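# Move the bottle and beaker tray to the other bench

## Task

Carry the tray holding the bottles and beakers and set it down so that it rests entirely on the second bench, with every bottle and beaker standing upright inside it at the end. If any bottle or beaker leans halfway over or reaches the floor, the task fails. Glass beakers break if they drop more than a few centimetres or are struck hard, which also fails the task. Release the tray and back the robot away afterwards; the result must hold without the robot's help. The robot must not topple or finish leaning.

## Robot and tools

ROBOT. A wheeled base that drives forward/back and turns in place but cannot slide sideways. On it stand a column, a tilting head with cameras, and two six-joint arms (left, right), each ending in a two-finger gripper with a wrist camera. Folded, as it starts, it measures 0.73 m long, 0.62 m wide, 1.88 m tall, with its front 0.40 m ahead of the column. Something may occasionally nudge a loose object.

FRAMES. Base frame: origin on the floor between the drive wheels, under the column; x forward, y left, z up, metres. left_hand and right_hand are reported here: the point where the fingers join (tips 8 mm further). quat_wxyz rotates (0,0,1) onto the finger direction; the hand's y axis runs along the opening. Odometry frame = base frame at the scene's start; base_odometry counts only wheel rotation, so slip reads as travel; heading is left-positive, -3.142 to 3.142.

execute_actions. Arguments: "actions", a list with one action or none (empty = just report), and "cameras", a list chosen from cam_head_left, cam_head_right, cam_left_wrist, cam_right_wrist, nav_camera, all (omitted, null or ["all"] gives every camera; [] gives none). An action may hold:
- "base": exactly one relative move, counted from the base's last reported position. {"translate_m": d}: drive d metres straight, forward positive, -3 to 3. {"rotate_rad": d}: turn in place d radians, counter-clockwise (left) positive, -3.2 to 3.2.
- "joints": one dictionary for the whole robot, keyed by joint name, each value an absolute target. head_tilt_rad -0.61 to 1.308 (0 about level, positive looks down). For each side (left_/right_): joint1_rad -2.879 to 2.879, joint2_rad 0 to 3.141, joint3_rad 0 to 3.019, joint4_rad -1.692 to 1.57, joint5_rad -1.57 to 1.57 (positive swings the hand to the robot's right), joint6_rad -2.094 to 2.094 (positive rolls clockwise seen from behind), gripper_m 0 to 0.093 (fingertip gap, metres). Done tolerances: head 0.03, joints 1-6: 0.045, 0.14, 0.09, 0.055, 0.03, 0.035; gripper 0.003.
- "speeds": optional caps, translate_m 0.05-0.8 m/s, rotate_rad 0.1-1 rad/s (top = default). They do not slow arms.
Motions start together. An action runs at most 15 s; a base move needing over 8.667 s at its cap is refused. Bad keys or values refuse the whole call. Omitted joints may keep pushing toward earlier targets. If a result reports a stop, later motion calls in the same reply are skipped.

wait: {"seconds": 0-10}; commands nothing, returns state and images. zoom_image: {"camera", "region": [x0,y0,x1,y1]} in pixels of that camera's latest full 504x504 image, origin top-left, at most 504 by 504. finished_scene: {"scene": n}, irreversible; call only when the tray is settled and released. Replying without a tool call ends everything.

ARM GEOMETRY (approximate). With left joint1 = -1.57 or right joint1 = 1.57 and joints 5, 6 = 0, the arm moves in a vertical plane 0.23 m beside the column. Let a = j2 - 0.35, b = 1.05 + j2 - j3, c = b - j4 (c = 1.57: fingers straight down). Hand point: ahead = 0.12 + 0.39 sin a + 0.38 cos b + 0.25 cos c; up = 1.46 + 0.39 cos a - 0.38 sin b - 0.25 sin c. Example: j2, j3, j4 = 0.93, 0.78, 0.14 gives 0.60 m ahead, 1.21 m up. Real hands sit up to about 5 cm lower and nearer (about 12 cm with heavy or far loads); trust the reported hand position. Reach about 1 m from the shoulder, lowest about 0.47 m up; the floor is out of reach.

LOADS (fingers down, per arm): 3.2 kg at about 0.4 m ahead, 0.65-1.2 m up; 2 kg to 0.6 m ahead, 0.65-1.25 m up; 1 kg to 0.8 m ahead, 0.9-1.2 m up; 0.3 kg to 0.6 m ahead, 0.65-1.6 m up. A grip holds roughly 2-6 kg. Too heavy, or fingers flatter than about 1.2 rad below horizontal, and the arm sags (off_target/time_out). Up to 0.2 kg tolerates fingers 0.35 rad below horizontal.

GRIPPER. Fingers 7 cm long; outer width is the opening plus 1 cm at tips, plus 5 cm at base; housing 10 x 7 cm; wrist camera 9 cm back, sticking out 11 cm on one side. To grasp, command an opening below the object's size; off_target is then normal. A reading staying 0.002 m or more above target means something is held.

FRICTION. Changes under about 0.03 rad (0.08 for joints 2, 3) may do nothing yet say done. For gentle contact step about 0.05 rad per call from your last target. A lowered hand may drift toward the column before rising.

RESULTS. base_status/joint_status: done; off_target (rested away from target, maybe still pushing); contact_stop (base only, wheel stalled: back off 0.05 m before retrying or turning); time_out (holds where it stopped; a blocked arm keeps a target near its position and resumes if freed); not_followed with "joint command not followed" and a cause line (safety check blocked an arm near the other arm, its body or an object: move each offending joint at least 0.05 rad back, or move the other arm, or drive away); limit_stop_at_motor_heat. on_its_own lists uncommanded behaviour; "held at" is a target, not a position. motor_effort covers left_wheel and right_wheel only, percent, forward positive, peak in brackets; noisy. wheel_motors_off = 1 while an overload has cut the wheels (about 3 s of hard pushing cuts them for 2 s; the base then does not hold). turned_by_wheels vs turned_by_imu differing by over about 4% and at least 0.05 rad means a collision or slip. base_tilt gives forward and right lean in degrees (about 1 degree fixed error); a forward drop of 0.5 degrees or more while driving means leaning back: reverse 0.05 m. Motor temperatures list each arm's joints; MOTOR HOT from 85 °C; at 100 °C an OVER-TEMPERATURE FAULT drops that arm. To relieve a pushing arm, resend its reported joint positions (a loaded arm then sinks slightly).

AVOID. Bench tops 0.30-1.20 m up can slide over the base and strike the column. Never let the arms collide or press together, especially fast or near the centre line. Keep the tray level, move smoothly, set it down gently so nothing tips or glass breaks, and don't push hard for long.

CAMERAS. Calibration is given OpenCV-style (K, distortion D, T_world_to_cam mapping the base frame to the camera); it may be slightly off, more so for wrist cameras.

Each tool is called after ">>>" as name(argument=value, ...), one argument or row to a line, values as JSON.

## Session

>>> execute_actions(
  actions=[],
)

Scene clock: 0.00 s.
Motor temperatures (°C, as the motors report them): left_arm=[27 27 27 26 25 27] | right_arm=[25 29 26 26 25 26]
base_odometry: x=+0.000 y=+0.000 heading=+0.000 (m, m, rad; odometry frame)
turned_by_wheels: +0.000 (rad since the last result)
turned_by_imu: +0.000 (rad since the last result)
base_tilt: forward=+0.3 right=+0.4 (deg)
base_status: not commanded
joint_positions: head_tilt_rad=+0.870 left_joint1_rad=-1.594 left_joint2_rad=+0.870 left_joint3_rad=+0.416 left_joint4_rad=-0.918 left_joint5_rad=-0.014 left_joint6_rad=-0.082 left_gripper_m=+0.094 right_joint1_rad=+1.561 right_joint2_rad=+0.901 right_joint3_rad=+0.374 right_joint4_rad=-0.952 right_joint5_rad=+0.015 right_joint6_rad=+0.054 right_gripper_m=+0.094
joint_status: not commanded
wheel_motors_off: 0
motor_effort: left_wheel=+2 right_wheel=+0 (%)
left_hand: x=+0.1588 y=+0.2219 z=+1.2458 quat_wxyz=(+0.411, +0.025, -0.911, -0.017) (m; base frame)
right_hand: x=+0.1248 y=-0.2299 z=+1.2595 quat_wxyz=(+0.459, -0.025, -0.888, +0.022) (m; base frame)
pictures: cam_head_left, cam_head_right, cam_left_wrist, cam_right_wrist, nav_camera
camera_calibration (this result's frames):
cam_head_left: T_world_to_cam=[[-0.0466286, -0.998541, 0.0272421, -0.00916335], [-0.693475, 0.01273, -0.720368, 1.12909], [0.718971, -0.0524815, -0.693056, 0.959113], [0, 0, 0, 1]] pos_world=[0.0929975, 0.0268123, 1.47833]
cam_head_right: T_world_to_cam=[[-0.042768, -0.998536, 0.0331106, -0.0863863], [-0.704799, 0.00666474, -0.709376, 1.10857], [0.708117, -0.0536749, -0.704053, 0.974072], [0, 0, 0, 1]] pos_world=[0.0878665, -0.041365, 1.47505]
cam_left_wrist: T_world_to_cam=[[0.0132196, -0.99867, -0.0498313, 0.284277], [-0.10184, -0.0509213, 0.993497, -1.20236], [-0.994713, -0.0080588, -0.102378, 0.415279], [0, 0, 0, 1]] pos_world=[0.286877, 0.22602, 1.25122]
cam_right_wrist: T_world_to_cam=[[-0.0374839, -0.997887, 0.0530644, -0.286646], [0.0128856, 0.0526147, 0.998532, -1.24122], [-0.999214, 0.0381127, 0.0108862, 0.244939], [0, 0, 0, 1]] pos_world=[0.249996, -0.23007, 1.25194]
Images, in order (width x height): cam_head_left 504x504, cam_head_right 504x504, cam_left_wrist 504x504, cam_right_wrist 504x504, nav_camera 504x504.

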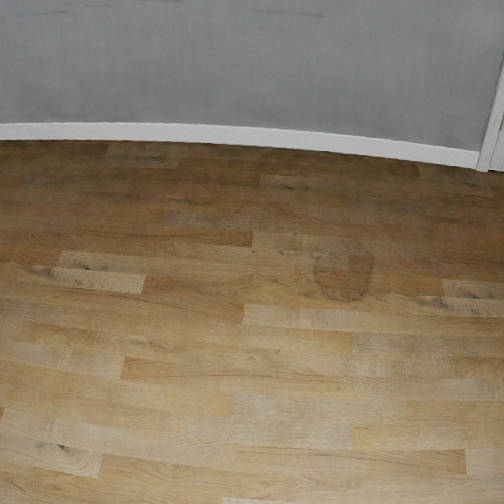

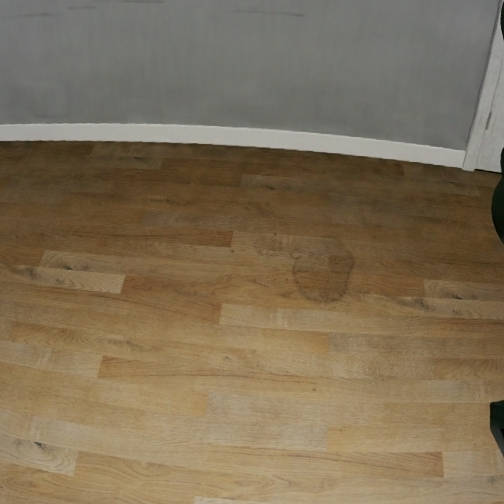

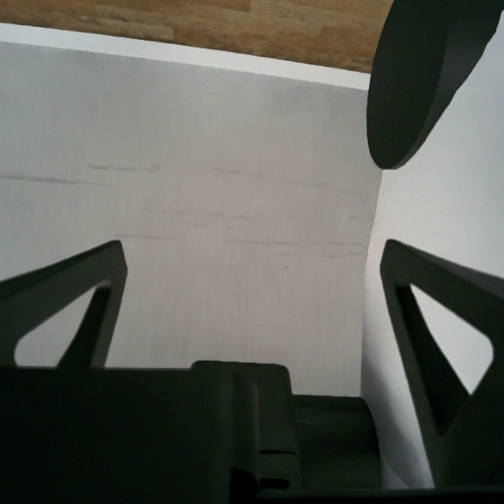

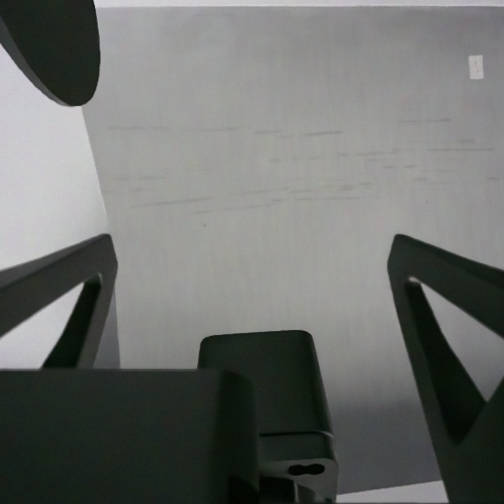

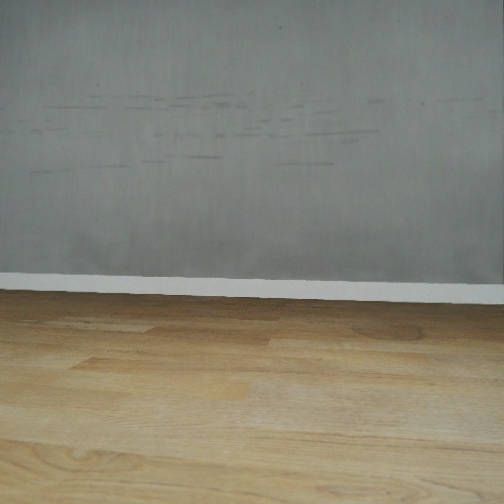

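Benches are probably at the sides.

>>> execute_actions(
  actions=[
    {"base":{"rotate_rad":1.5},"joints":{"head_tilt_rad":0.45}},
  ],
  cameras=["cam_head_left","nav_camera","cam_left_wrist","cam_right_wrist"],
)

Scene clock: 3.30 s.
Motor temperatures (°C, as the motors report them): left_arm=[27 27 27 26 25 27] | right_arm=[25 29 26 26 25 26]
base_odometry: x=+0.000 y=+0.000 heading=+1.499 (m, m, rad; odometry frame)
turned_by_wheels: +1.499 (rad since the last result)
turned_by_imu: +1.486 (rad since the last result)
base_tilt: forward=+0.4 right=+0.4 (deg)
base_status: done
joint_positions: head_tilt_rad=+0.468 left_joint1_rad=-1.594 left_joint2_rad=+0.870 left_joint3_rad=+0.416 left_joint4_rad=-0.918 left_joint5_rad=-0.014 left_joint6_rad=-0.082 left_gripper_m=+0.094 right_joint1_rad=+1.561 right_joint2_rad=+0.901 right_joint3_rad=+0.374 right_joint4_rad=-0.952 right_joint5_rad=+0.015 right_joint6_rad=+0.054 right_gripper_m=+0.094
joint_status: all done
wheel_motors_off: 0
motor_effort: left_wheel=-5(44) right_wheel=+5(42) (%)
left_hand: x=+0.1588 y=+0.2219 z=+1.2458 quat_wxyz=(+0.411, +0.025, -0.911, -0.017) (m; base frame)
right_hand: x=+0.1246 y=-0.2299 z=+1.2596 quat_wxyz=(+0.459, -0.025, -0.888, +0.022) (m; base frame)
pictures: cam_head_left, cam_left_wrist, cam_right_wrist, nav_camera
camera_calibration (this result's frames):
cam_head_left: T_world_to_cam=[[-0.053568, -0.998541, 0.00684333, 0.0225977], [-0.356634, 0.01273, -0.934157, 1.44149], [0.932707, -0.0524815, -0.356796, 0.430585], [0, 0, 0, 1]] pos_world=[0.113685, 0.0268123, 1.50005]
cam_left_wrist: T_world_to_cam=[[0.0132196, -0.99867, -0.0498313, 0.284277], [-0.10184, -0.0509213, 0.993497, -1.20236], [-0.994713, -0.0080588, -0.102378, 0.415279], [0, 0, 0, 1]] pos_world=[0.286877, 0.22602, 1.25122]
cam_right_wrist: T_world_to_cam=[[-0.037467, -0.997887, 0.0530768, -0.286674], [0.0132667, 0.0526127, 0.998527, -1.24133], [-0.99921, 0.038116, 0.0112674, 0.244259], [0, 0, 0, 1]] pos_world=[0.249793, -0.230068, 1.25197]
Images, in order (width x height): cam_head_left 504x504, cam_left_wrist 504x504, cam_right_wrist 504x504, nav_camera 504x504.

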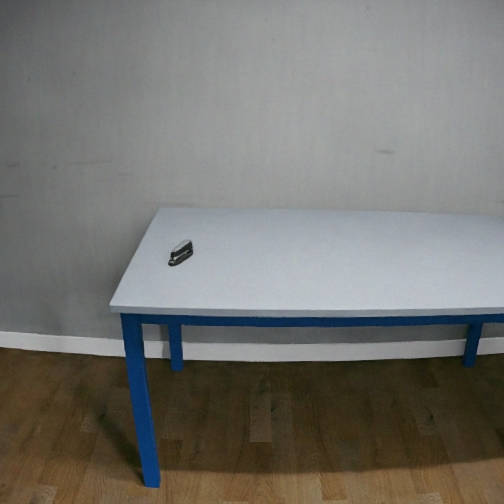

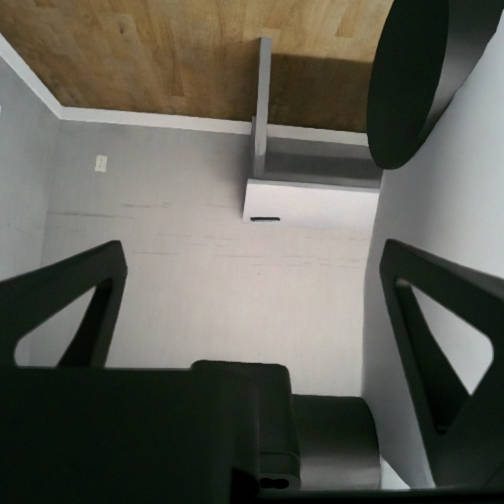

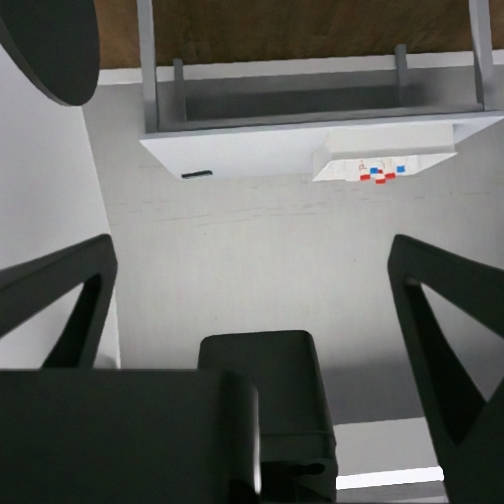

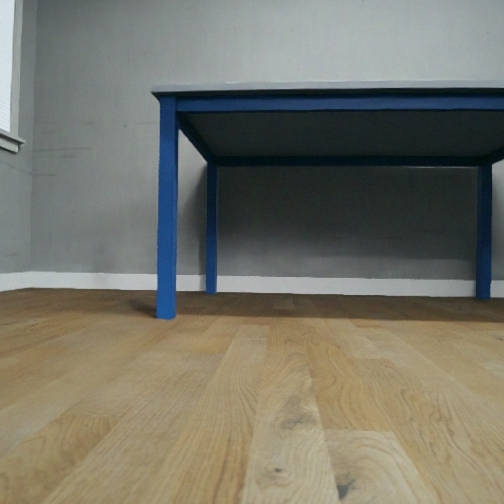

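>>> execute_actions(
  actions=[
    {"base":{"rotate_rad":-2.85}},
  ],
  cameras=["cam_head_left","nav_camera"],
)

Scene clock: 8.17 s.
Motor temperatures (°C, as the motors report them): left_arm=[27 27 27 26 25 27] | right_arm=[25 30 26 26 25 26]
base_odometry: x=+0.000 y=+0.000 heading=-1.350 (m, m, rad; odometry frame)
turned_by_wheels: -2.849 (rad since the last result)
turned_by_imu: -2.829 (rad since the last result)
base_tilt: forward=+0.4 right=+0.4 (deg)
base_status: done
joint_positions: head_tilt_rad=+0.468 left_joint1_rad=-1.594 left_joint2_rad=+0.870 left_joint3_rad=+0.416 left_joint4_rad=-0.918 left_joint5_rad=-0.014 left_joint6_rad=-0.082 left_gripper_m=+0.094 right_joint1_rad=+1.561 right_joint2_rad=+0.901 right_joint3_rad=+0.374 right_joint4_rad=-0.952 right_joint5_rad=+0.015 right_joint6_rad=+0.054 right_gripper_m=+0.094
joint_status: not commanded
wheel_motors_off: 0
motor_effort: left_wheel=+6(41) right_wheel=-4(24) (%)
left_hand: x=+0.1588 y=+0.2219 z=+1.2458 quat_wxyz=(+0.411, +0.025, -0.911, -0.017) (m; base frame)
right_hand: x=+0.1246 y=-0.2299 z=+1.2596 quat_wxyz=(+0.459, -0.025, -0.888, +0.022) (m; base frame)
pictures: cam_head_left, nav_camera
camera_calibration (this result's frames):
cam_head_left: T_world_to_cam=[[-0.0535684, -0.998541, 0.00683976, 0.0226032], [-0.356572, 0.01273, -0.934181, 1.44152], [0.932731, -0.0524815, -0.356733, 0.430488], [0, 0, 0, 1]] pos_world=[0.113688, 0.0268123, 1.50006]
Images, in order (width x height): cam_head_left 504x504, nav_camera 504x504.

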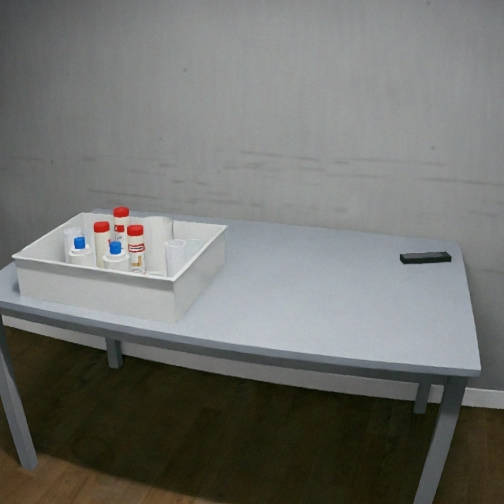

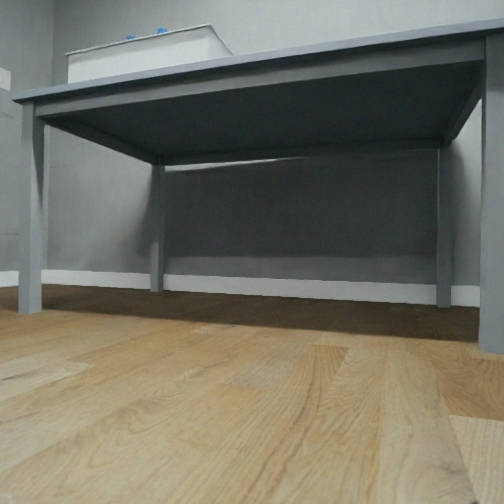

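>>> execute_actions(
  actions=[
    {"base":{"rotate_rad":0.725}},
  ],
  cameras=[],
)

>>> execute_actions(
  actions=[
    {"base":{"translate_m":1.08}},
  ],
  cameras=[],
)

>>> execute_actions(
  actions=[
    {"base":{"rotate_rad":-1.1},"joints":{"head_tilt_rad":0.75}},
  ],
  cameras=["cam_head_left","nav_camera"],
)

Scene clock: 11.53 s.
Motor temperatures (°C, as the motors report them): left_arm=[27 27 27 26 25 27] | right_arm=[25 30 26 26 25 26]
base_odometry: x=+0.000 y=+0.000 heading=-0.626 (m, m, rad; odometry frame)
turned_by_wheels: +0.723 (rad since the last result)
turned_by_imu: +0.718 (rad since the last result)
base_tilt: forward=+0.4 right=+0.4 (deg)
base_status: done
joint_positions: head_tilt_rad=+0.468 left_joint1_rad=-1.594 left_joint2_rad=+0.870 left_joint3_rad=+0.416 left_joint4_rad=-0.918 left_joint5_rad=-0.014 left_joint6_rad=-0.082 left_gripper_m=+0.094 right_joint1_rad=+1.561 right_joint2_rad=+0.901 right_joint3_rad=+0.374 right_joint4_rad=-0.952 right_joint5_rad=+0.015 right_joint6_rad=+0.054 right_gripper_m=+0.094
joint_status: not commanded
wheel_motors_off: 0
motor_effort: left_wheel=-2(28) right_wheel=+1(22) (%)
left_hand: x=+0.1588 y=+0.2219 z=+1.2458 quat_wxyz=(+0.411, +0.025, -0.911, -0.017) (m; base frame)
right_hand: x=+0.1246 y=-0.2299 z=+1.2596 quat_wxyz=(+0.459, -0.025, -0.888, +0.022) (m; base frame)
pictures: none
No camera images: the call's "cameras" was empty. Leave "cameras" out to get every camera's image.

Scene clock: 14.73 s.
Motor temperatures (°C, as the motors report them): left_arm=[27 27 27 26 25 27] | right_arm=[25 30 26 26 25 26]
base_odometry: x=+0.875 y=-0.633 heading=-0.627 (m, m, rad; odometry frame)
turned_by_wheels: +0.000 (rad since the last result)
turned_by_imu: -0.002 (rad since the last result)
base_tilt: forward=+0.4 right=+0.4 (deg)
base_status: done
joint_positions: head_tilt_rad=+0.468 left_joint1_rad=-1.594 left_joint2_rad=+0.870 left_joint3_rad=+0.419 left_joint4_rad=-0.918 left_joint5_rad=-0.014 left_joint6_rad=-0.082 left_gripper_m=+0.094 right_joint1_rad=+1.561 right_joint2_rad=+0.901 right_joint3_rad=+0.377 right_joint4_rad=-0.952 right_joint5_rad=+0.015 right_joint6_rad=+0.054 right_gripper_m=+0.094
joint_status: not commanded
wheel_motors_off: 0
motor_effort: left_wheel=+0(48) right_wheel=+2(58) (%)
left_hand: x=+0.1601 y=+0.2219 z=+1.2455 quat_wxyz=(+0.410, +0.025, -0.912, -0.016) (m; base frame)
right_hand: x=+0.1260 y=-0.2299 z=+1.2590 quat_wxyz=(+0.458, -0.025, -0.888, +0.022) (m; base frame)
pictures: none
No camera images: the call's "cameras" was empty. Leave "cameras" out to get every camera's image.

Scene clock: 17.40 s.
Motor temperatures (°C, as the motors report them): left_arm=[27 27 27 26 25 27] | right_arm=[25 30 26 26 25 26]
base_odometry: x=+0.875 y=-0.633 heading=-1.726 (m, m, rad; odometry frame)
turned_by_wheels: -1.099 (rad since the last result)
turned_by_imu: -1.091 (rad since the last result)
base_tilt: forward=+0.4 right=+0.5 (deg)
base_status: done
joint_positions: head_tilt_rad=+0.752 left_joint1_rad=-1.594 left_joint2_rad=+0.870 left_joint3_rad=+0.419 left_joint4_rad=-0.918 left_joint5_rad=-0.014 left_joint6_rad=-0.082 left_gripper_m=+0.094 right_joint1_rad=+1.561 right_joint2_rad=+0.901 right_joint3_rad=+0.377 right_joint4_rad=-0.952 right_joint5_rad=+0.015 right_joint6_rad=+0.054 right_gripper_m=+0.094
joint_status: all done
wheel_motors_off: 0
motor_effort: left_wheel=+6(36) right_wheel=-5(43) (%)
left_hand: x=+0.1601 y=+0.2219 z=+1.2455 quat_wxyz=(+0.410, +0.025, -0.912, -0.016) (m; base frame)
right_hand: x=+0.1260 y=-0.2299 z=+1.2590 quat_wxyz=(+0.458, -0.025, -0.888, +0.022) (m; base frame)
pictures: cam_head_left, nav_camera
camera_calibration (this result's frames):
cam_head_left: T_world_to_cam=[[-0.0495122, -0.998541, 0.0215616, -0.000271181], [-0.603819, 0.01273, -0.79702, 1.24265], [0.795582, -0.0524815, -0.603568, 0.817471], [0, 0, 0, 1]] pos_world=[0.0999602, 0.0268123, 1.48383]
Images, in order (width x height): cam_head_left 504x504, nav_camera 504x504.

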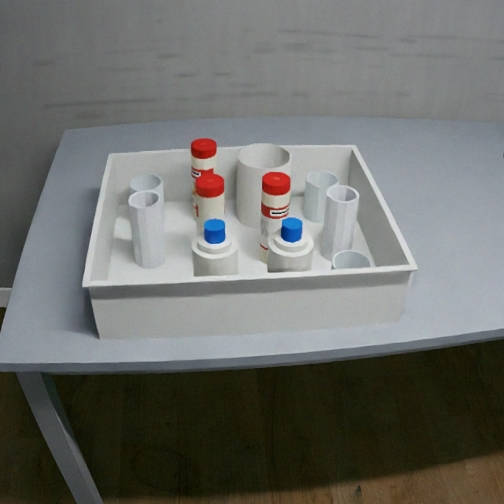

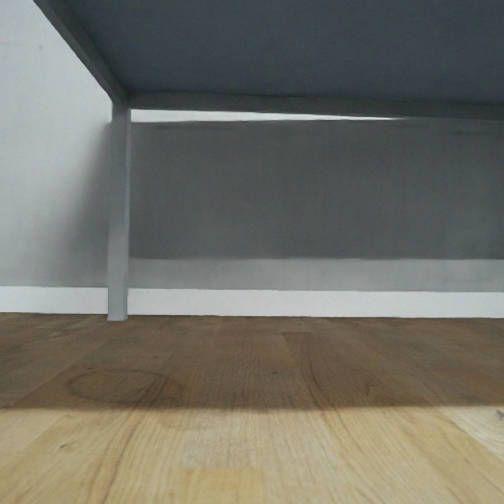

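>>> execute_actions(
  actions=[
    {"base":{"rotate_rad":-0.165},"joints":{"head_tilt_rad":1.0,"left_joint1_rad":-1.49,"left_joint2_rad":1.335,"left_joint3_rad":0.96,"left_joint4_rad":-0.145,"left_joint5_rad":0,"left_joint6_rad":0,"left_gripper_m":0.05,"right_joint1_rad":1.51,"right_joint2_rad":1.335,"right_joint3_rad":0.96,"right_joint4_rad":-0.145,"right_joint5_rad":0,"right_joint6_rad":0,"right_gripper_m":0.05}},
  ],
  cameras=[],
)

>>> execute_actions(
  actions=[
    {"base":{"translate_m":0.373},"speeds":{"translate_m":0.4}},
  ],
  cameras=[],
)

>>> execute_actions(
  actions=[
    {"base":{"rotate_rad":0.226},"joints":{"head_tilt_rad":1.0}},
  ],
  cameras=["cam_head_left","cam_left_wrist","cam_right_wrist"],
)

Scene clock: 21.40 s.
Motor temperatures (°C, as the motors report them): left_arm=[27 27 27 26 25 27] | right_arm=[25 30 26 26 25 26]
base_odometry: x=+0.875 y=-0.633 heading=-1.890 (m, m, rad; odometry frame)
turned_by_wheels: -0.164 (rad since the last result)
turned_by_imu: -0.164 (rad since the last result)
base_tilt: forward=+0.4 right=+0.5 (deg)
base_status: done
joint_positions: head_tilt_rad=+1.000 left_joint1_rad=-1.486 left_joint2_rad=+1.326 left_joint3_rad=+0.965 left_joint4_rad=-0.152 left_joint5_rad=-0.001 left_joint6_rad=-0.013 left_gripper_m=+0.050 right_joint1_rad=+1.511 right_joint2_rad=+1.332 right_joint3_rad=+0.961 right_joint4_rad=-0.158 right_joint5_rad=+0.001 right_joint6_rad=+0.007 right_gripper_m=+0.050
joint_status: all done
wheel_motors_off: 0
motor_effort: left_wheel=+6(35) right_wheel=-4(26) (%)
left_hand: x=+0.5068 y=+0.2727 z=+1.0495 quat_wxyz=(-0.006, +0.027, -0.999, -0.037) (m; base frame)
right_hand: x=+0.5006 y=-0.2594 z=+1.0460 quat_wxyz=(+0.003, -0.019, -0.999, +0.026) (m; base frame)
pictures: none
No camera images: the call's "cameras" was empty. Leave "cameras" out to get every camera's image.

Scene clock: 23.73 s.
Motor temperatures (°C, as the motors report them): left_arm=[27 28 27 26 25 27] | right_arm=[25 30 26 26 25 26]
base_odometry: x=+0.758 y=-0.988 heading=-1.890 (m, m, rad; odometry frame)
turned_by_wheels: +0.000 (rad since the last result)
turned_by_imu: -0.002 (rad since the last result)
base_tilt: forward=+0.4 right=+0.4 (deg)
base_status: done
joint_positions: head_tilt_rad=+1.001 left_joint1_rad=-1.486 left_joint2_rad=+1.327 left_joint3_rad=+0.963 left_joint4_rad=-0.150 left_joint5_rad=-0.001 left_joint6_rad=-0.013 left_gripper_m=+0.050 right_joint1_rad=+1.511 right_joint2_rad=+1.332 right_joint3_rad=+0.958 right_joint4_rad=-0.158 right_joint5_rad=+0.001 right_joint6_rad=+0.007 right_gripper_m=+0.050
joint_status: not commanded
wheel_motors_off: 0
motor_effort: left_wheel=-1(67) right_wheel=+1(45) (%)
left_hand: x=+0.5055 y=+0.2726 z=+1.0491 quat_wxyz=(-0.005, +0.028, -0.999, -0.037) (m; base frame)
right_hand: x=+0.4989 y=-0.2594 z=+1.0458 quat_wxyz=(+0.004, -0.019, -0.999, +0.026) (m; base frame)
pictures: none
No camera images: the call's "cameras" was empty. Leave "cameras" out to get every camera's image.

Scene clock: 25.10 s.
Motor temperatures (°C, as the motors report them): left_arm=[27 28 27 26 25 27] | right_arm=[25 30 26 26 25 26]
base_odometry: x=+0.758 y=-0.988 heading=-1.666 (m, m, rad; odometry frame)
turned_by_wheels: +0.225 (rad since the last result)
turned_by_imu: +0.222 (rad since the last result)
base_tilt: forward=+0.4 right=+0.5 (deg)
base_status: done
joint_positions: head_tilt_rad=+1.001 left_joint1_rad=-1.487 left_joint2_rad=+1.327 left_joint3_rad=+0.963 left_joint4_rad=-0.150 left_joint5_rad=-0.001 left_joint6_rad=-0.013 left_gripper_m=+0.050 right_joint1_rad=+1.510 right_joint2_rad=+1.332 right_joint3_rad=+0.958 right_joint4_rad=-0.158 right_joint5_rad=+0.001 right_joint6_rad=+0.007 right_gripper_m=+0.050
joint_status: all done
wheel_motors_off: 0
motor_effort: left_wheel=-2(54) right_wheel=+2(32) (%)
left_hand: x=+0.5055 y=+0.2724 z=+1.0491 quat_wxyz=(-0.005, +0.027, -0.999, -0.037) (m; base frame)
right_hand: x=+0.4987 y=-0.2598 z=+1.0459 quat_wxyz=(+0.005, -0.019, -0.999, +0.027) (m; base frame)
pictures: cam_head_left, cam_left_wrist, cam_right_wrist
camera_calibration (this result's frames):
cam_head_left: T_world_to_cam=[[-0.0426842, -0.998541, 0.033082, -0.0183541], [-0.781375, 0.01273, -0.623932, 0.984977], [0.6226, -0.0524815, -0.780778, 1.09902], [0, 0, 0, 1]] pos_world=[0.0846013, 0.0268123, 1.47326]
cam_left_wrist: T_world_to_cam=[[0.0418275, -0.995266, -0.0877256, 0.344711], [-0.816654, -0.0846407, 0.570888, -0.15512], [-0.57561, 0.0477626, -0.816328, 1.26233], [0, 0, 0, 1]] pos_world=[0.58551, 0.269657, 1.14927]
cam_right_wrist: T_world_to_cam=[[-0.0380146, -0.998562, 0.0378066, -0.275053], [-0.802643, 0.0530492, 0.594096, -0.201355], [-0.595248, -0.0077609, -0.803505, 1.26039], [0, 0, 0, 1]] pos_world=[0.578169, -0.254194, 1.14275]
Images, in order (width x height): cam_head_left 504x504, cam_left_wrist 504x504, cam_right_wrist 504x504.

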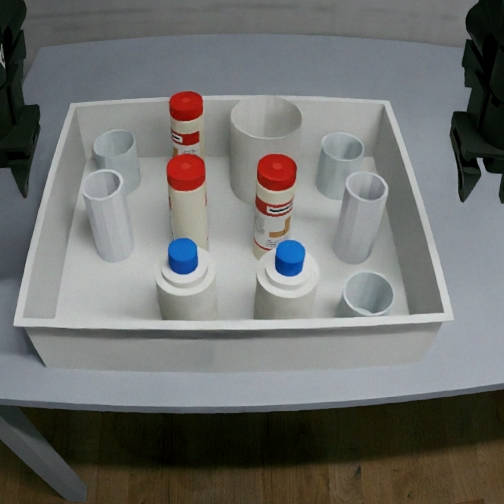

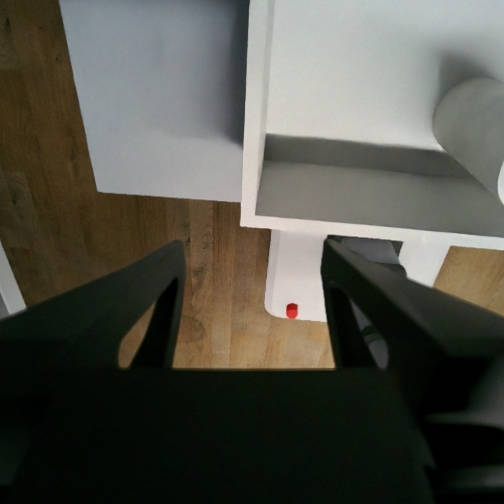

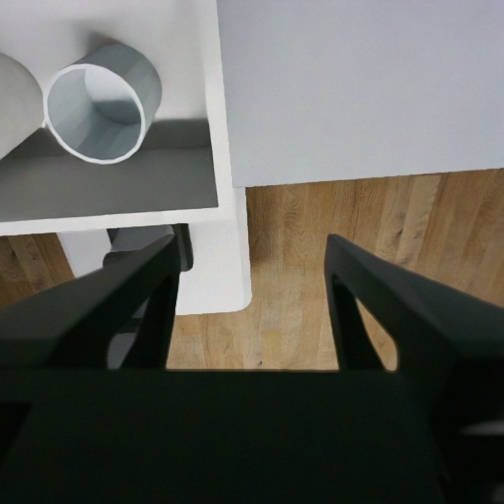

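>>> execute_actions(
  actions=[
    {"base":{"translate_m":0.165},"joints":{"head_tilt_rad":1.1},"speeds":{"translate_m":0.2}},
  ],
  cameras=[],
)

>>> execute_actions(
  actions=[
    {"joints":{"left_joint1_rad":-1.51,"left_joint2_rad":1.635,"left_joint3_rad":1.13,"left_joint4_rad":-0.015,"right_joint1_rad":1.52,"right_joint2_rad":1.635,"right_joint3_rad":1.13,"right_joint4_rad":-0.015}},
  ],
  cameras=["cam_head_left","cam_left_wrist","cam_right_wrist"],
)

Scene clock: 27.93 s.
Motor temperatures (°C, as the motors report them): left_arm=[27 28 27 26 25 27] | right_arm=[25 30 26 26 25 26]
base_odometry: x=+0.742 y=-1.152 heading=-1.665 (m, m, rad; odometry frame)
turned_by_wheels: +0.001 (rad since the last result)
turned_by_imu: +0.000 (rad since the last result)
base_tilt: forward=+0.4 right=+0.4 (deg)
base_status: done
joint_positions: head_tilt_rad=+1.099 left_joint1_rad=-1.487 left_joint2_rad=+1.328 left_joint3_rad=+0.961 left_joint4_rad=-0.150 left_joint5_rad=-0.001 left_joint6_rad=-0.013 left_gripper_m=+0.050 right_joint1_rad=+1.510 right_joint2_rad=+1.332 right_joint3_rad=+0.959 right_joint4_rad=-0.158 right_joint5_rad=+0.001 right_joint6_rad=+0.007 right_gripper_m=+0.050
joint_status: all done
wheel_motors_off: 0
motor_effort: left_wheel=+1(55) right_wheel=+0(50) (%)
left_hand: x=+0.5042 y=+0.2724 z=+1.0484 quat_wxyz=(-0.004, +0.027, -0.999, -0.037) (m; base frame)
right_hand: x=+0.4994 y=-0.2598 z=+1.0459 quat_wxyz=(+0.004, -0.019, -0.999, +0.027) (m; base frame)
pictures: none
No camera images: the call's "cameras" was empty. Leave "cameras" out to get every camera's image.

Scene clock: 29.17 s.
Motor temperatures (°C, as the motors report them): left_arm=[27 28 27 26 25 27] | right_arm=[25 31 26 26 25 26]
base_odometry: x=+0.742 y=-1.152 heading=-1.665 (m, m, rad; odometry frame)
turned_by_wheels: +0.000 (rad since the last result)
turned_by_imu: +0.000 (rad since the last result)
base_tilt: forward=+0.4 right=+0.5 (deg)
base_status: not commanded
joint_positions: head_tilt_rad=+1.099 left_joint1_rad=-1.503 left_joint2_rad=+1.649 left_joint3_rad=+1.126 left_joint4_rad=-0.014 left_joint5_rad=-0.001 left_joint6_rad=-0.013 left_gripper_m=+0.050 right_joint1_rad=+1.513 right_joint2_rad=+1.651 right_joint3_rad=+1.129 right_joint4_rad=-0.019 right_joint5_rad=+0.001 right_joint6_rad=+0.007 right_gripper_m=+0.050
joint_status: all done
wheel_motors_off: 0
motor_effort: left_wheel=+1(3) right_wheel=-1(4) (%)
left_hand: x=+0.4910 y=+0.2695 z=+0.9315 quat_wxyz=(+0.007, +0.024, -0.999, -0.030) (m; base frame)
right_hand: x=+0.4910 y=-0.2638 z=+0.9307 quat_wxyz=(+0.008, -0.018, -0.999, +0.025) (m; base frame)
pictures: cam_head_left, cam_left_wrist, cam_right_wrist
camera_calibration (this result's frames):
cam_head_left: T_world_to_cam=[[-0.0392207, -0.998541, 0.0371227, -0.0247499], [-0.838993, 0.01273, -0.543993, 0.864752], [0.542726, -0.0524815, -0.838268, 1.19155], [0, 0, 0, 1]] pos_world=[0.0778641, 0.0268123, 1.47018]
cam_left_wrist: T_world_to_cam=[[0.0333147, -0.996733, -0.0735695, 0.323491], [-0.803919, -0.070459, 0.590551, -0.12852], [-0.593805, 0.0394698, -0.80364, 1.15748], [0, 0, 0, 1]] pos_world=[0.573222, 0.267693, 1.02989]
cam_right_wrist: T_world_to_cam=[[-0.0367916, -0.99869, 0.0355571, -0.273559], [-0.798143, 0.0507773, 0.600324, -0.147459], [-0.601343, -0.00629274, -0.798966, 1.16239], [0, 0, 0, 1]] pos_world=[0.571239, -0.258399, 1.02696]
Images, in order (width x height): cam_head_left 504x504, cam_left_wrist 504x504, cam_right_wrist 504x504.

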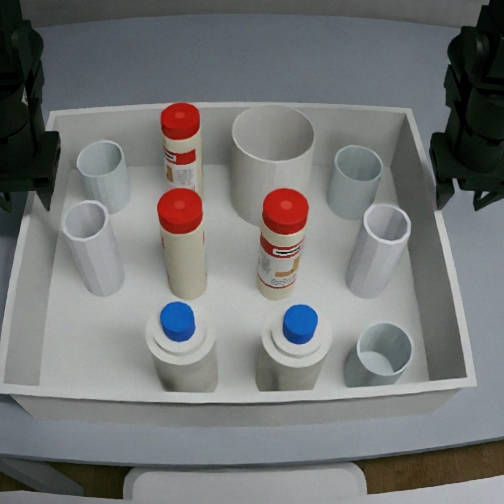

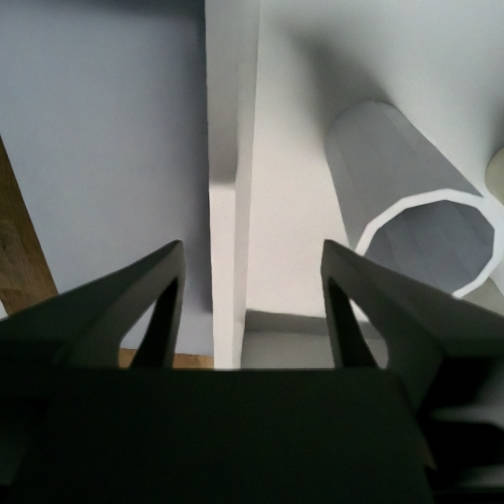

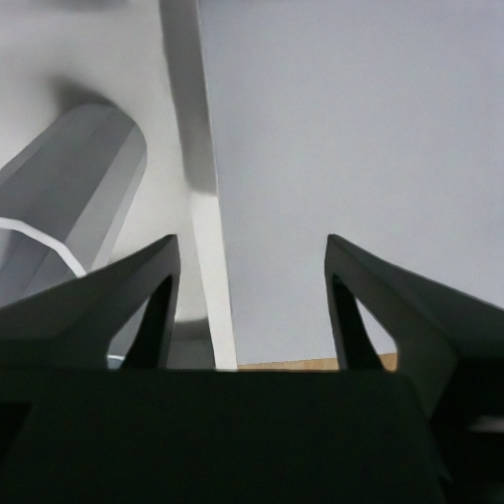

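>>> execute_actions(
  actions=[
    {"base":{"translate_m":-0.015},"joints":{"left_joint1_rad":-1.47,"right_joint1_rad":1.545},"speeds":{"translate_m":0.05}},
  ],
  cameras=["cam_left_wrist","cam_right_wrist"],
)

Scene clock: 31.13 s.
Motor temperatures (°C, as the motors report them): left_arm=[27 29 27 26 25 27] | right_arm=[25 31 26 26 25 26]
base_odometry: x=+0.743 y=-1.137 heading=-1.666 (m, m, rad; odometry frame)
turned_by_wheels: -0.001 (rad since the last result)
turned_by_imu: -0.001 (rad since the last result)
base_tilt: forward=+0.4 right=+0.4 (deg)
base_status: done
joint_positions: head_tilt_rad=+1.100 left_joint1_rad=-1.472 left_joint2_rad=+1.645 left_joint3_rad=+1.129 left_joint4_rad=-0.014 left_joint5_rad=-0.001 left_joint6_rad=-0.013 left_gripper_m=+0.050 right_joint1_rad=+1.546 right_joint2_rad=+1.648 right_joint3_rad=+1.128 right_joint4_rad=-0.019 right_joint5_rad=+0.001 right_joint6_rad=+0.007 right_gripper_m=+0.050
joint_status: all done
wheel_motors_off: 0
motor_effort: left_wheel=-1(42) right_wheel=+0(34) (%)
left_hand: x=+0.4938 y=+0.2899 z=+0.9344 quat_wxyz=(+0.003, +0.031, -0.999, -0.043) (m; base frame)
right_hand: x=+0.4920 y=-0.2419 z=+0.9307 quat_wxyz=(+0.008, -0.010, -1.000, +0.011) (m; base frame)
pictures: cam_left_wrist, cam_right_wrist
camera_calibration (this result's frames):
cam_left_wrist: T_world_to_cam=[[0.0487934, -0.993808, -0.0998274, 0.359945], [-0.806457, -0.0981657, 0.583087, -0.110238], [-0.589276, 0.0520558, -0.806253, 1.15722], [0, 0, 0, 1]] pos_world=[0.575458, 0.286655, 1.03322]
cam_right_wrist: T_world_to_cam=[[-0.0201921, -0.999773, 0.00682552, -0.233288], [-0.799421, 0.0202449, 0.600431, -0.154699], [-0.600432, 0.00666751, -0.799648, 1.16646], [0, 0, 0, 1]] pos_world=[0.571999, -0.23788, 1.02723]
Images, in order (width x height): cam_left_wrist 504x504, cam_right_wrist 504x504.

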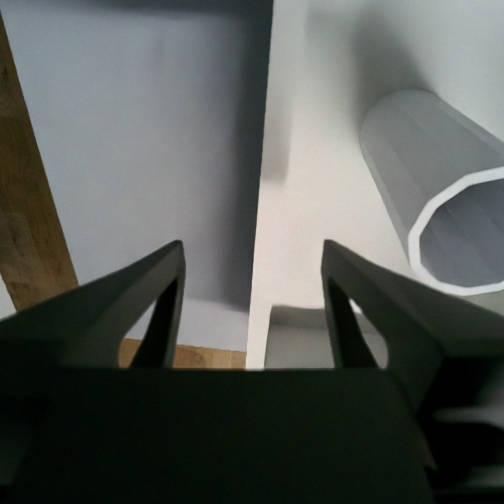

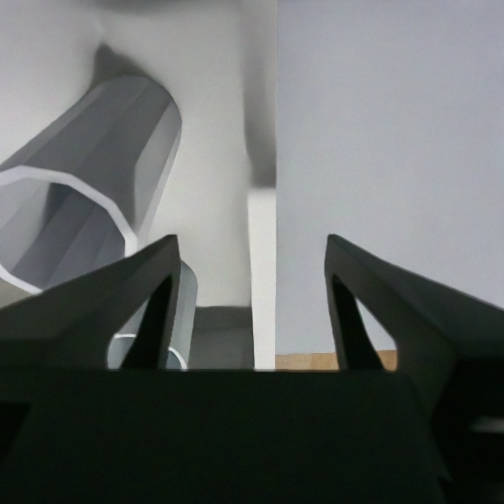

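>>> execute_actions(
  actions=[
    {"joints":{"left_joint2_rad":1.78,"left_joint3_rad":1.265,"left_joint4_rad":-0.01,"right_joint2_rad":1.78,"right_joint3_rad":1.265,"right_joint4_rad":-0.01,"left_gripper_m":0.045,"right_gripper_m":0.045}},
  ],
  cameras=["cam_head_left","cam_left_wrist","cam_right_wrist"],
)

Scene clock: 32.63 s.
Motor temperatures (°C, as the motors report them): left_arm=[27 29 27 26 25 27] | right_arm=[25 31 26 26 25 26]
base_odometry: x=+0.743 y=-1.137 heading=-1.666 (m, m, rad; odometry frame)
turned_by_wheels: +0.000 (rad since the last result)
turned_by_imu: +0.000 (rad since the last result)
base_tilt: forward=+0.4 right=+0.4 (deg)
base_status: not commanded
joint_positions: head_tilt_rad=+1.100 left_joint1_rad=-1.472 left_joint2_rad=+1.778 left_joint3_rad=+1.267 left_joint4_rad=-0.012 left_joint5_rad=-0.001 left_joint6_rad=-0.013 left_gripper_m=+0.045 right_joint1_rad=+1.546 right_joint2_rad=+1.771 right_joint3_rad=+1.262 right_joint4_rad=-0.019 right_joint5_rad=+0.001 right_joint6_rad=+0.007 right_gripper_m=+0.045
joint_status: all done
wheel_motors_off: 0
motor_effort: left_wheel=-1(2) right_wheel=+1(2) (%)
left_hand: x=+0.5078 y=+0.2948 z=+0.8845 quat_wxyz=(+0.000, +0.031, -0.999, -0.043) (m; base frame)
right_hand: x=+0.5091 y=-0.2431 z=+0.8846 quat_wxyz=(+0.002, -0.010, -1.000, +0.011) (m; base frame)
pictures: cam_head_left, cam_left_wrist, cam_right_wrist
camera_calibration (this result's frames):
cam_head_left: T_world_to_cam=[[-0.0392066, -0.998541, 0.0371376, -0.0247735], [-0.839199, 0.01273, -0.543675, 0.864273], [0.542409, -0.0524815, -0.838474, 1.19188], [0, 0, 0, 1]] pos_world=[0.0778377, 0.0268123, 1.47017]
cam_left_wrist: T_world_to_cam=[[0.0488938, -0.993803, -0.0998295, 0.359166], [-0.81048, -0.0978886, 0.577529, -0.0624738], [-0.583722, 0.0526722, -0.810243, 1.12553], [0, 0, 0, 1]] pos_world=[0.588802, 0.291541, 0.983889]
cam_right_wrist: T_world_to_cam=[[-0.0200206, -0.999777, 0.00673311, -0.233825], [-0.806468, 0.0201293, 0.590935, -0.101388], [-0.590939, 0.00640084, -0.806691, 1.14124], [0, 0, 0, 1]] pos_world=[0.587956, -0.239037, 0.982117]
Images, in order (width x height): cam_head_left 504x504, cam_left_wrist 504x504, cam_right_wrist 504x504.

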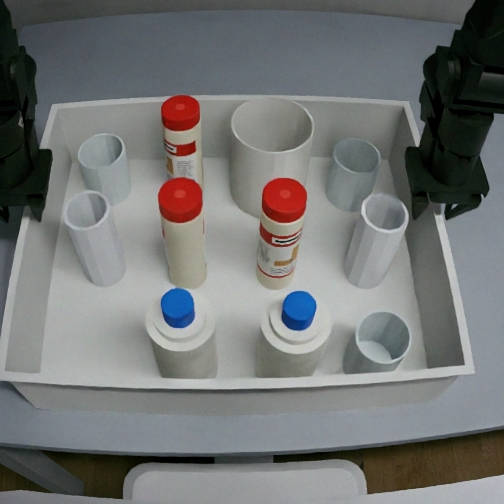

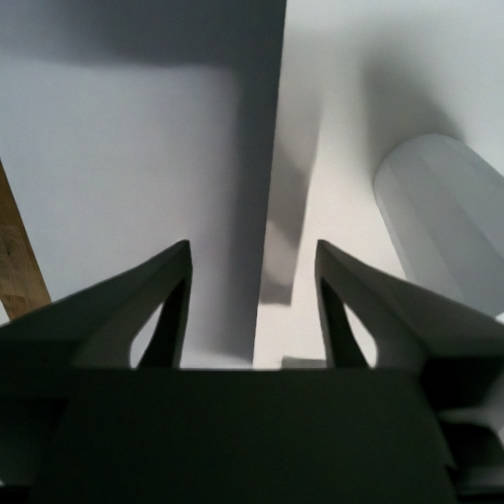

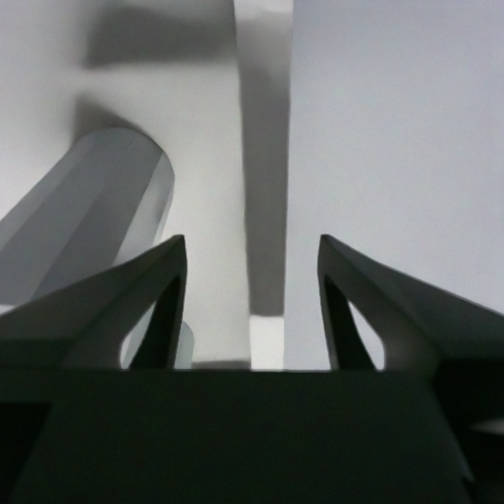

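>>> execute_actions(
  actions=[
    {"joints":{"left_joint1_rad":-1.5,"right_joint1_rad":1.52}},
  ],
  cameras=["cam_left_wrist","cam_right_wrist"],
)

Scene clock: 33.63 s.
Motor temperatures (°C, as the motors report them): left_arm=[27 29 27 26 25 27] | right_arm=[25 31 26 26 25 26]
base_odometry: x=+0.743 y=-1.137 heading=-1.666 (m, m, rad; odometry frame)
turned_by_wheels: +0.000 (rad since the last result)
turned_by_imu: +0.000 (rad since the last result)
base_tilt: forward=+0.4 right=+0.4 (deg)
base_status: not commanded
joint_positions: head_tilt_rad=+1.100 left_joint1_rad=-1.495 left_joint2_rad=+1.778 left_joint3_rad=+1.267 left_joint4_rad=-0.012 left_joint5_rad=-0.001 left_joint6_rad=-0.013 left_gripper_m=+0.045 right_joint1_rad=+1.520 right_joint2_rad=+1.771 right_joint3_rad=+1.262 right_joint4_rad=-0.019 right_joint5_rad=+0.001 right_joint6_rad=+0.007 right_gripper_m=+0.045
joint_status: all done
wheel_motors_off: 0
motor_effort: left_wheel=-1(1) right_wheel=+0(1) (%)
left_hand: x=+0.5085 y=+0.2786 z=+0.8833 quat_wxyz=(+0.000, +0.025, -0.999, -0.033) (m; base frame)
right_hand: x=+0.5087 y=-0.2615 z=+0.8853 quat_wxyz=(+0.002, -0.016, -1.000, +0.022) (m; base frame)
pictures: cam_left_wrist, cam_right_wrist
camera_calibration (this result's frames):
cam_left_wrist: T_world_to_cam=[[0.037507, -0.99608, -0.0801069, 0.33187], [-0.811482, -0.0771416, 0.579264, -0.0695879], [-0.583173, 0.0432789, -0.811194, 1.12898], [0, 0, 0, 1]] pos_world=[0.589476, 0.27634, 0.98272]
cam_right_wrist: T_world_to_cam=[[-0.0329838, -0.99903, 0.029186, -0.265315], [-0.806053, 0.0438552, 0.590216, -0.0950365], [-0.590924, -0.00405788, -0.806717, 1.13893], [0, 0, 0, 1]] pos_world=[0.587662, -0.256269, 0.982626]
Images, in order (width x height): cam_left_wrist 504x504, cam_right_wrist 504x504.

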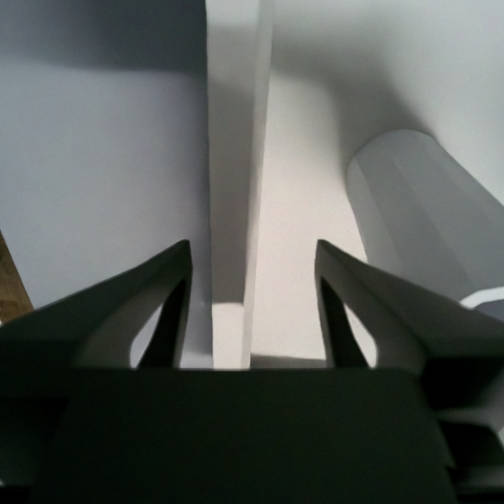

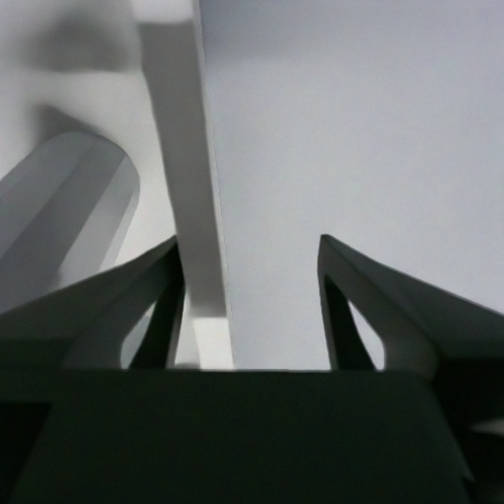

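>>> execute_actions(
  actions=[
    {"joints":{"right_joint1_rad":1.545}},
  ],
  cameras=["cam_right_wrist"],
)

>>> execute_actions(
  actions=[
    {"joints":{"left_joint2_rad":1.9,"left_joint3_rad":1.38,"left_joint4_rad":0,"right_joint2_rad":1.9,"right_joint3_rad":1.38,"right_joint4_rad":0}},
  ],
  cameras=["cam_head_left","cam_left_wrist","cam_right_wrist"],
)

Scene clock: 34.63 s.
Motor temperatures (°C, as the motors report them): left_arm=[27 29 27 26 25 27] | right_arm=[25 31 26 26 25 26]
base_odometry: x=+0.743 y=-1.137 heading=-1.666 (m, m, rad; odometry frame)
turned_by_wheels: +0.000 (rad since the last result)
turned_by_imu: +0.000 (rad since the last result)
base_tilt: forward=+0.4 right=+0.4 (deg)
base_status: not commanded
joint_positions: head_tilt_rad=+1.100 left_joint1_rad=-1.495 left_joint2_rad=+1.778 left_joint3_rad=+1.267 left_joint4_rad=-0.012 left_joint5_rad=-0.001 left_joint6_rad=-0.013 left_gripper_m=+0.045 right_joint1_rad=+1.544 right_joint2_rad=+1.771 right_joint3_rad=+1.262 right_joint4_rad=-0.019 right_joint5_rad=+0.001 right_joint6_rad=+0.007 right_gripper_m=+0.045
joint_status: all done
wheel_motors_off: 0
motor_effort: left_wheel=-1(1) right_wheel=+1(1) (%)
left_hand: x=+0.5085 y=+0.2786 z=+0.8833 quat_wxyz=(+0.000, +0.025, -0.999, -0.033) (m; base frame)
right_hand: x=+0.5091 y=-0.2447 z=+0.8847 quat_wxyz=(+0.002, -0.010, -1.000, +0.012) (m; base frame)
pictures: cam_right_wrist
camera_calibration (this result's frames):
cam_right_wrist: T_world_to_cam=[[-0.0211648, -0.999738, 0.00871484, -0.236611], [-0.806444, 0.0222235, 0.590893, -0.100858], [-0.590932, 0.00547808, -0.806703, 1.14105], [0, 0, 0, 1]] pos_world=[0.587939, -0.240558, 0.982147]
Images, in order (width x height): cam_right_wrist 504x504.

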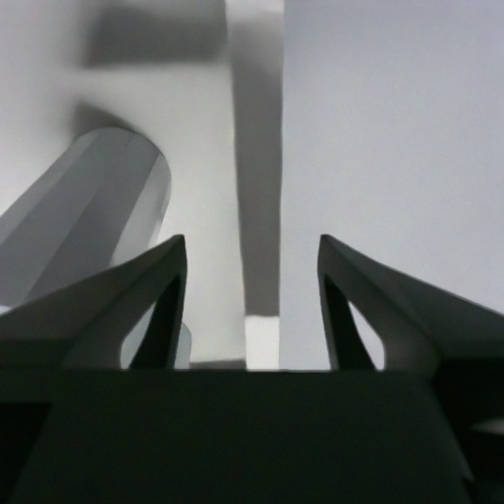

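Scene clock: 35.57 s.
Motor temperatures (°C, as the motors report them): left_arm=[27 29 27 26 25 27] | right_arm=[25 31 26 26 25 26]
base_odometry: x=+0.743 y=-1.137 heading=-1.666 (m, m, rad; odometry frame)
turned_by_wheels: +0.000 (rad since the last result)
turned_by_imu: +0.000 (rad since the last result)
base_tilt: forward=+0.4 right=+0.4 (deg)
base_status: not commanded
joint_positions: head_tilt_rad=+1.100 left_joint1_rad=-1.495 left_joint2_rad=+1.899 left_joint3_rad=+1.381 left_joint4_rad=-0.005 left_joint5_rad=-0.001 left_joint6_rad=-0.013 left_gripper_m=+0.045 right_joint1_rad=+1.544 right_joint2_rad=+1.892 right_joint3_rad=+1.377 right_joint4_rad=-0.013 right_joint5_rad=+0.001 right_joint6_rad=+0.007 right_gripper_m=+0.045
joint_status: all done
wheel_motors_off: 0
motor_effort: left_wheel=-1(3) right_wheel=+1(1) (%)
left_hand: x=+0.5100 y=+0.2817 z=+0.8371 quat_wxyz=(-0.001, +0.025, -0.999, -0.033) (m; base frame)
right_hand: x=+0.5105 y=-0.2458 z=+0.8382 quat_wxyz=(+0.002, -0.010, -1.000, +0.012) (m; base frame)
pictures: cam_head_left, cam_left_wrist, cam_right_wrist
camera_calibration (this result's frames):
cam_head_left: T_world_to_cam=[[-0.0392066, -0.998541, 0.0371376, -0.0247735], [-0.839199, 0.01273, -0.543675, 0.864273], [0.542409, -0.0524815, -0.838474, 1.19188], [0, 0, 0, 1]] pos_world=[0.0778377, 0.0268123, 1.47017]
cam_left_wrist: T_world_to_cam=[[0.0375237, -0.99608, -0.0801072, 0.331185], [-0.812148, -0.0771058, 0.578334, -0.0402955], [-0.582244, 0.0433577, -0.811857, 1.09237], [0, 0, 0, 1]] pos_world=[0.590871, 0.279417, 0.936681]
cam_right_wrist: T_world_to_cam=[[-0.0211703, -0.999738, 0.00871779, -0.237276], [-0.806218, 0.0222277, 0.591201, -0.0726067], [-0.591239, 0.00548746, -0.806477, 1.10435], [0, 0, 0, 1]] pos_world=[0.589374, -0.24166, 0.935625]
Images, in order (width x height): cam_head_left 504x504, cam_left_wrist 504x504, cam_right_wrist 504x504.

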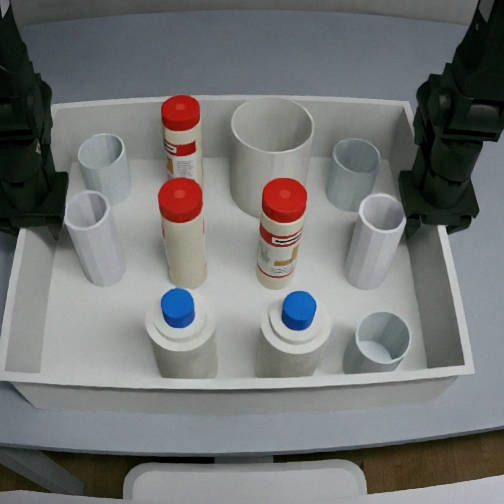

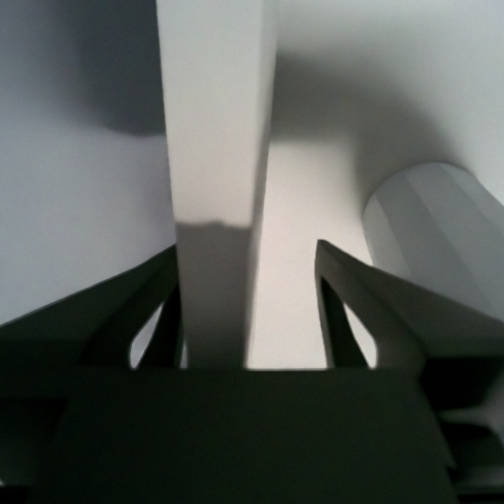

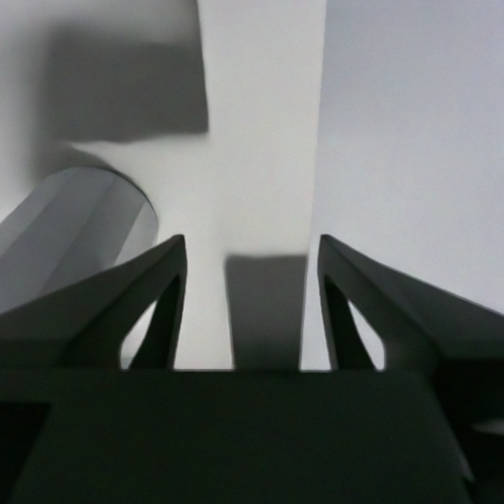

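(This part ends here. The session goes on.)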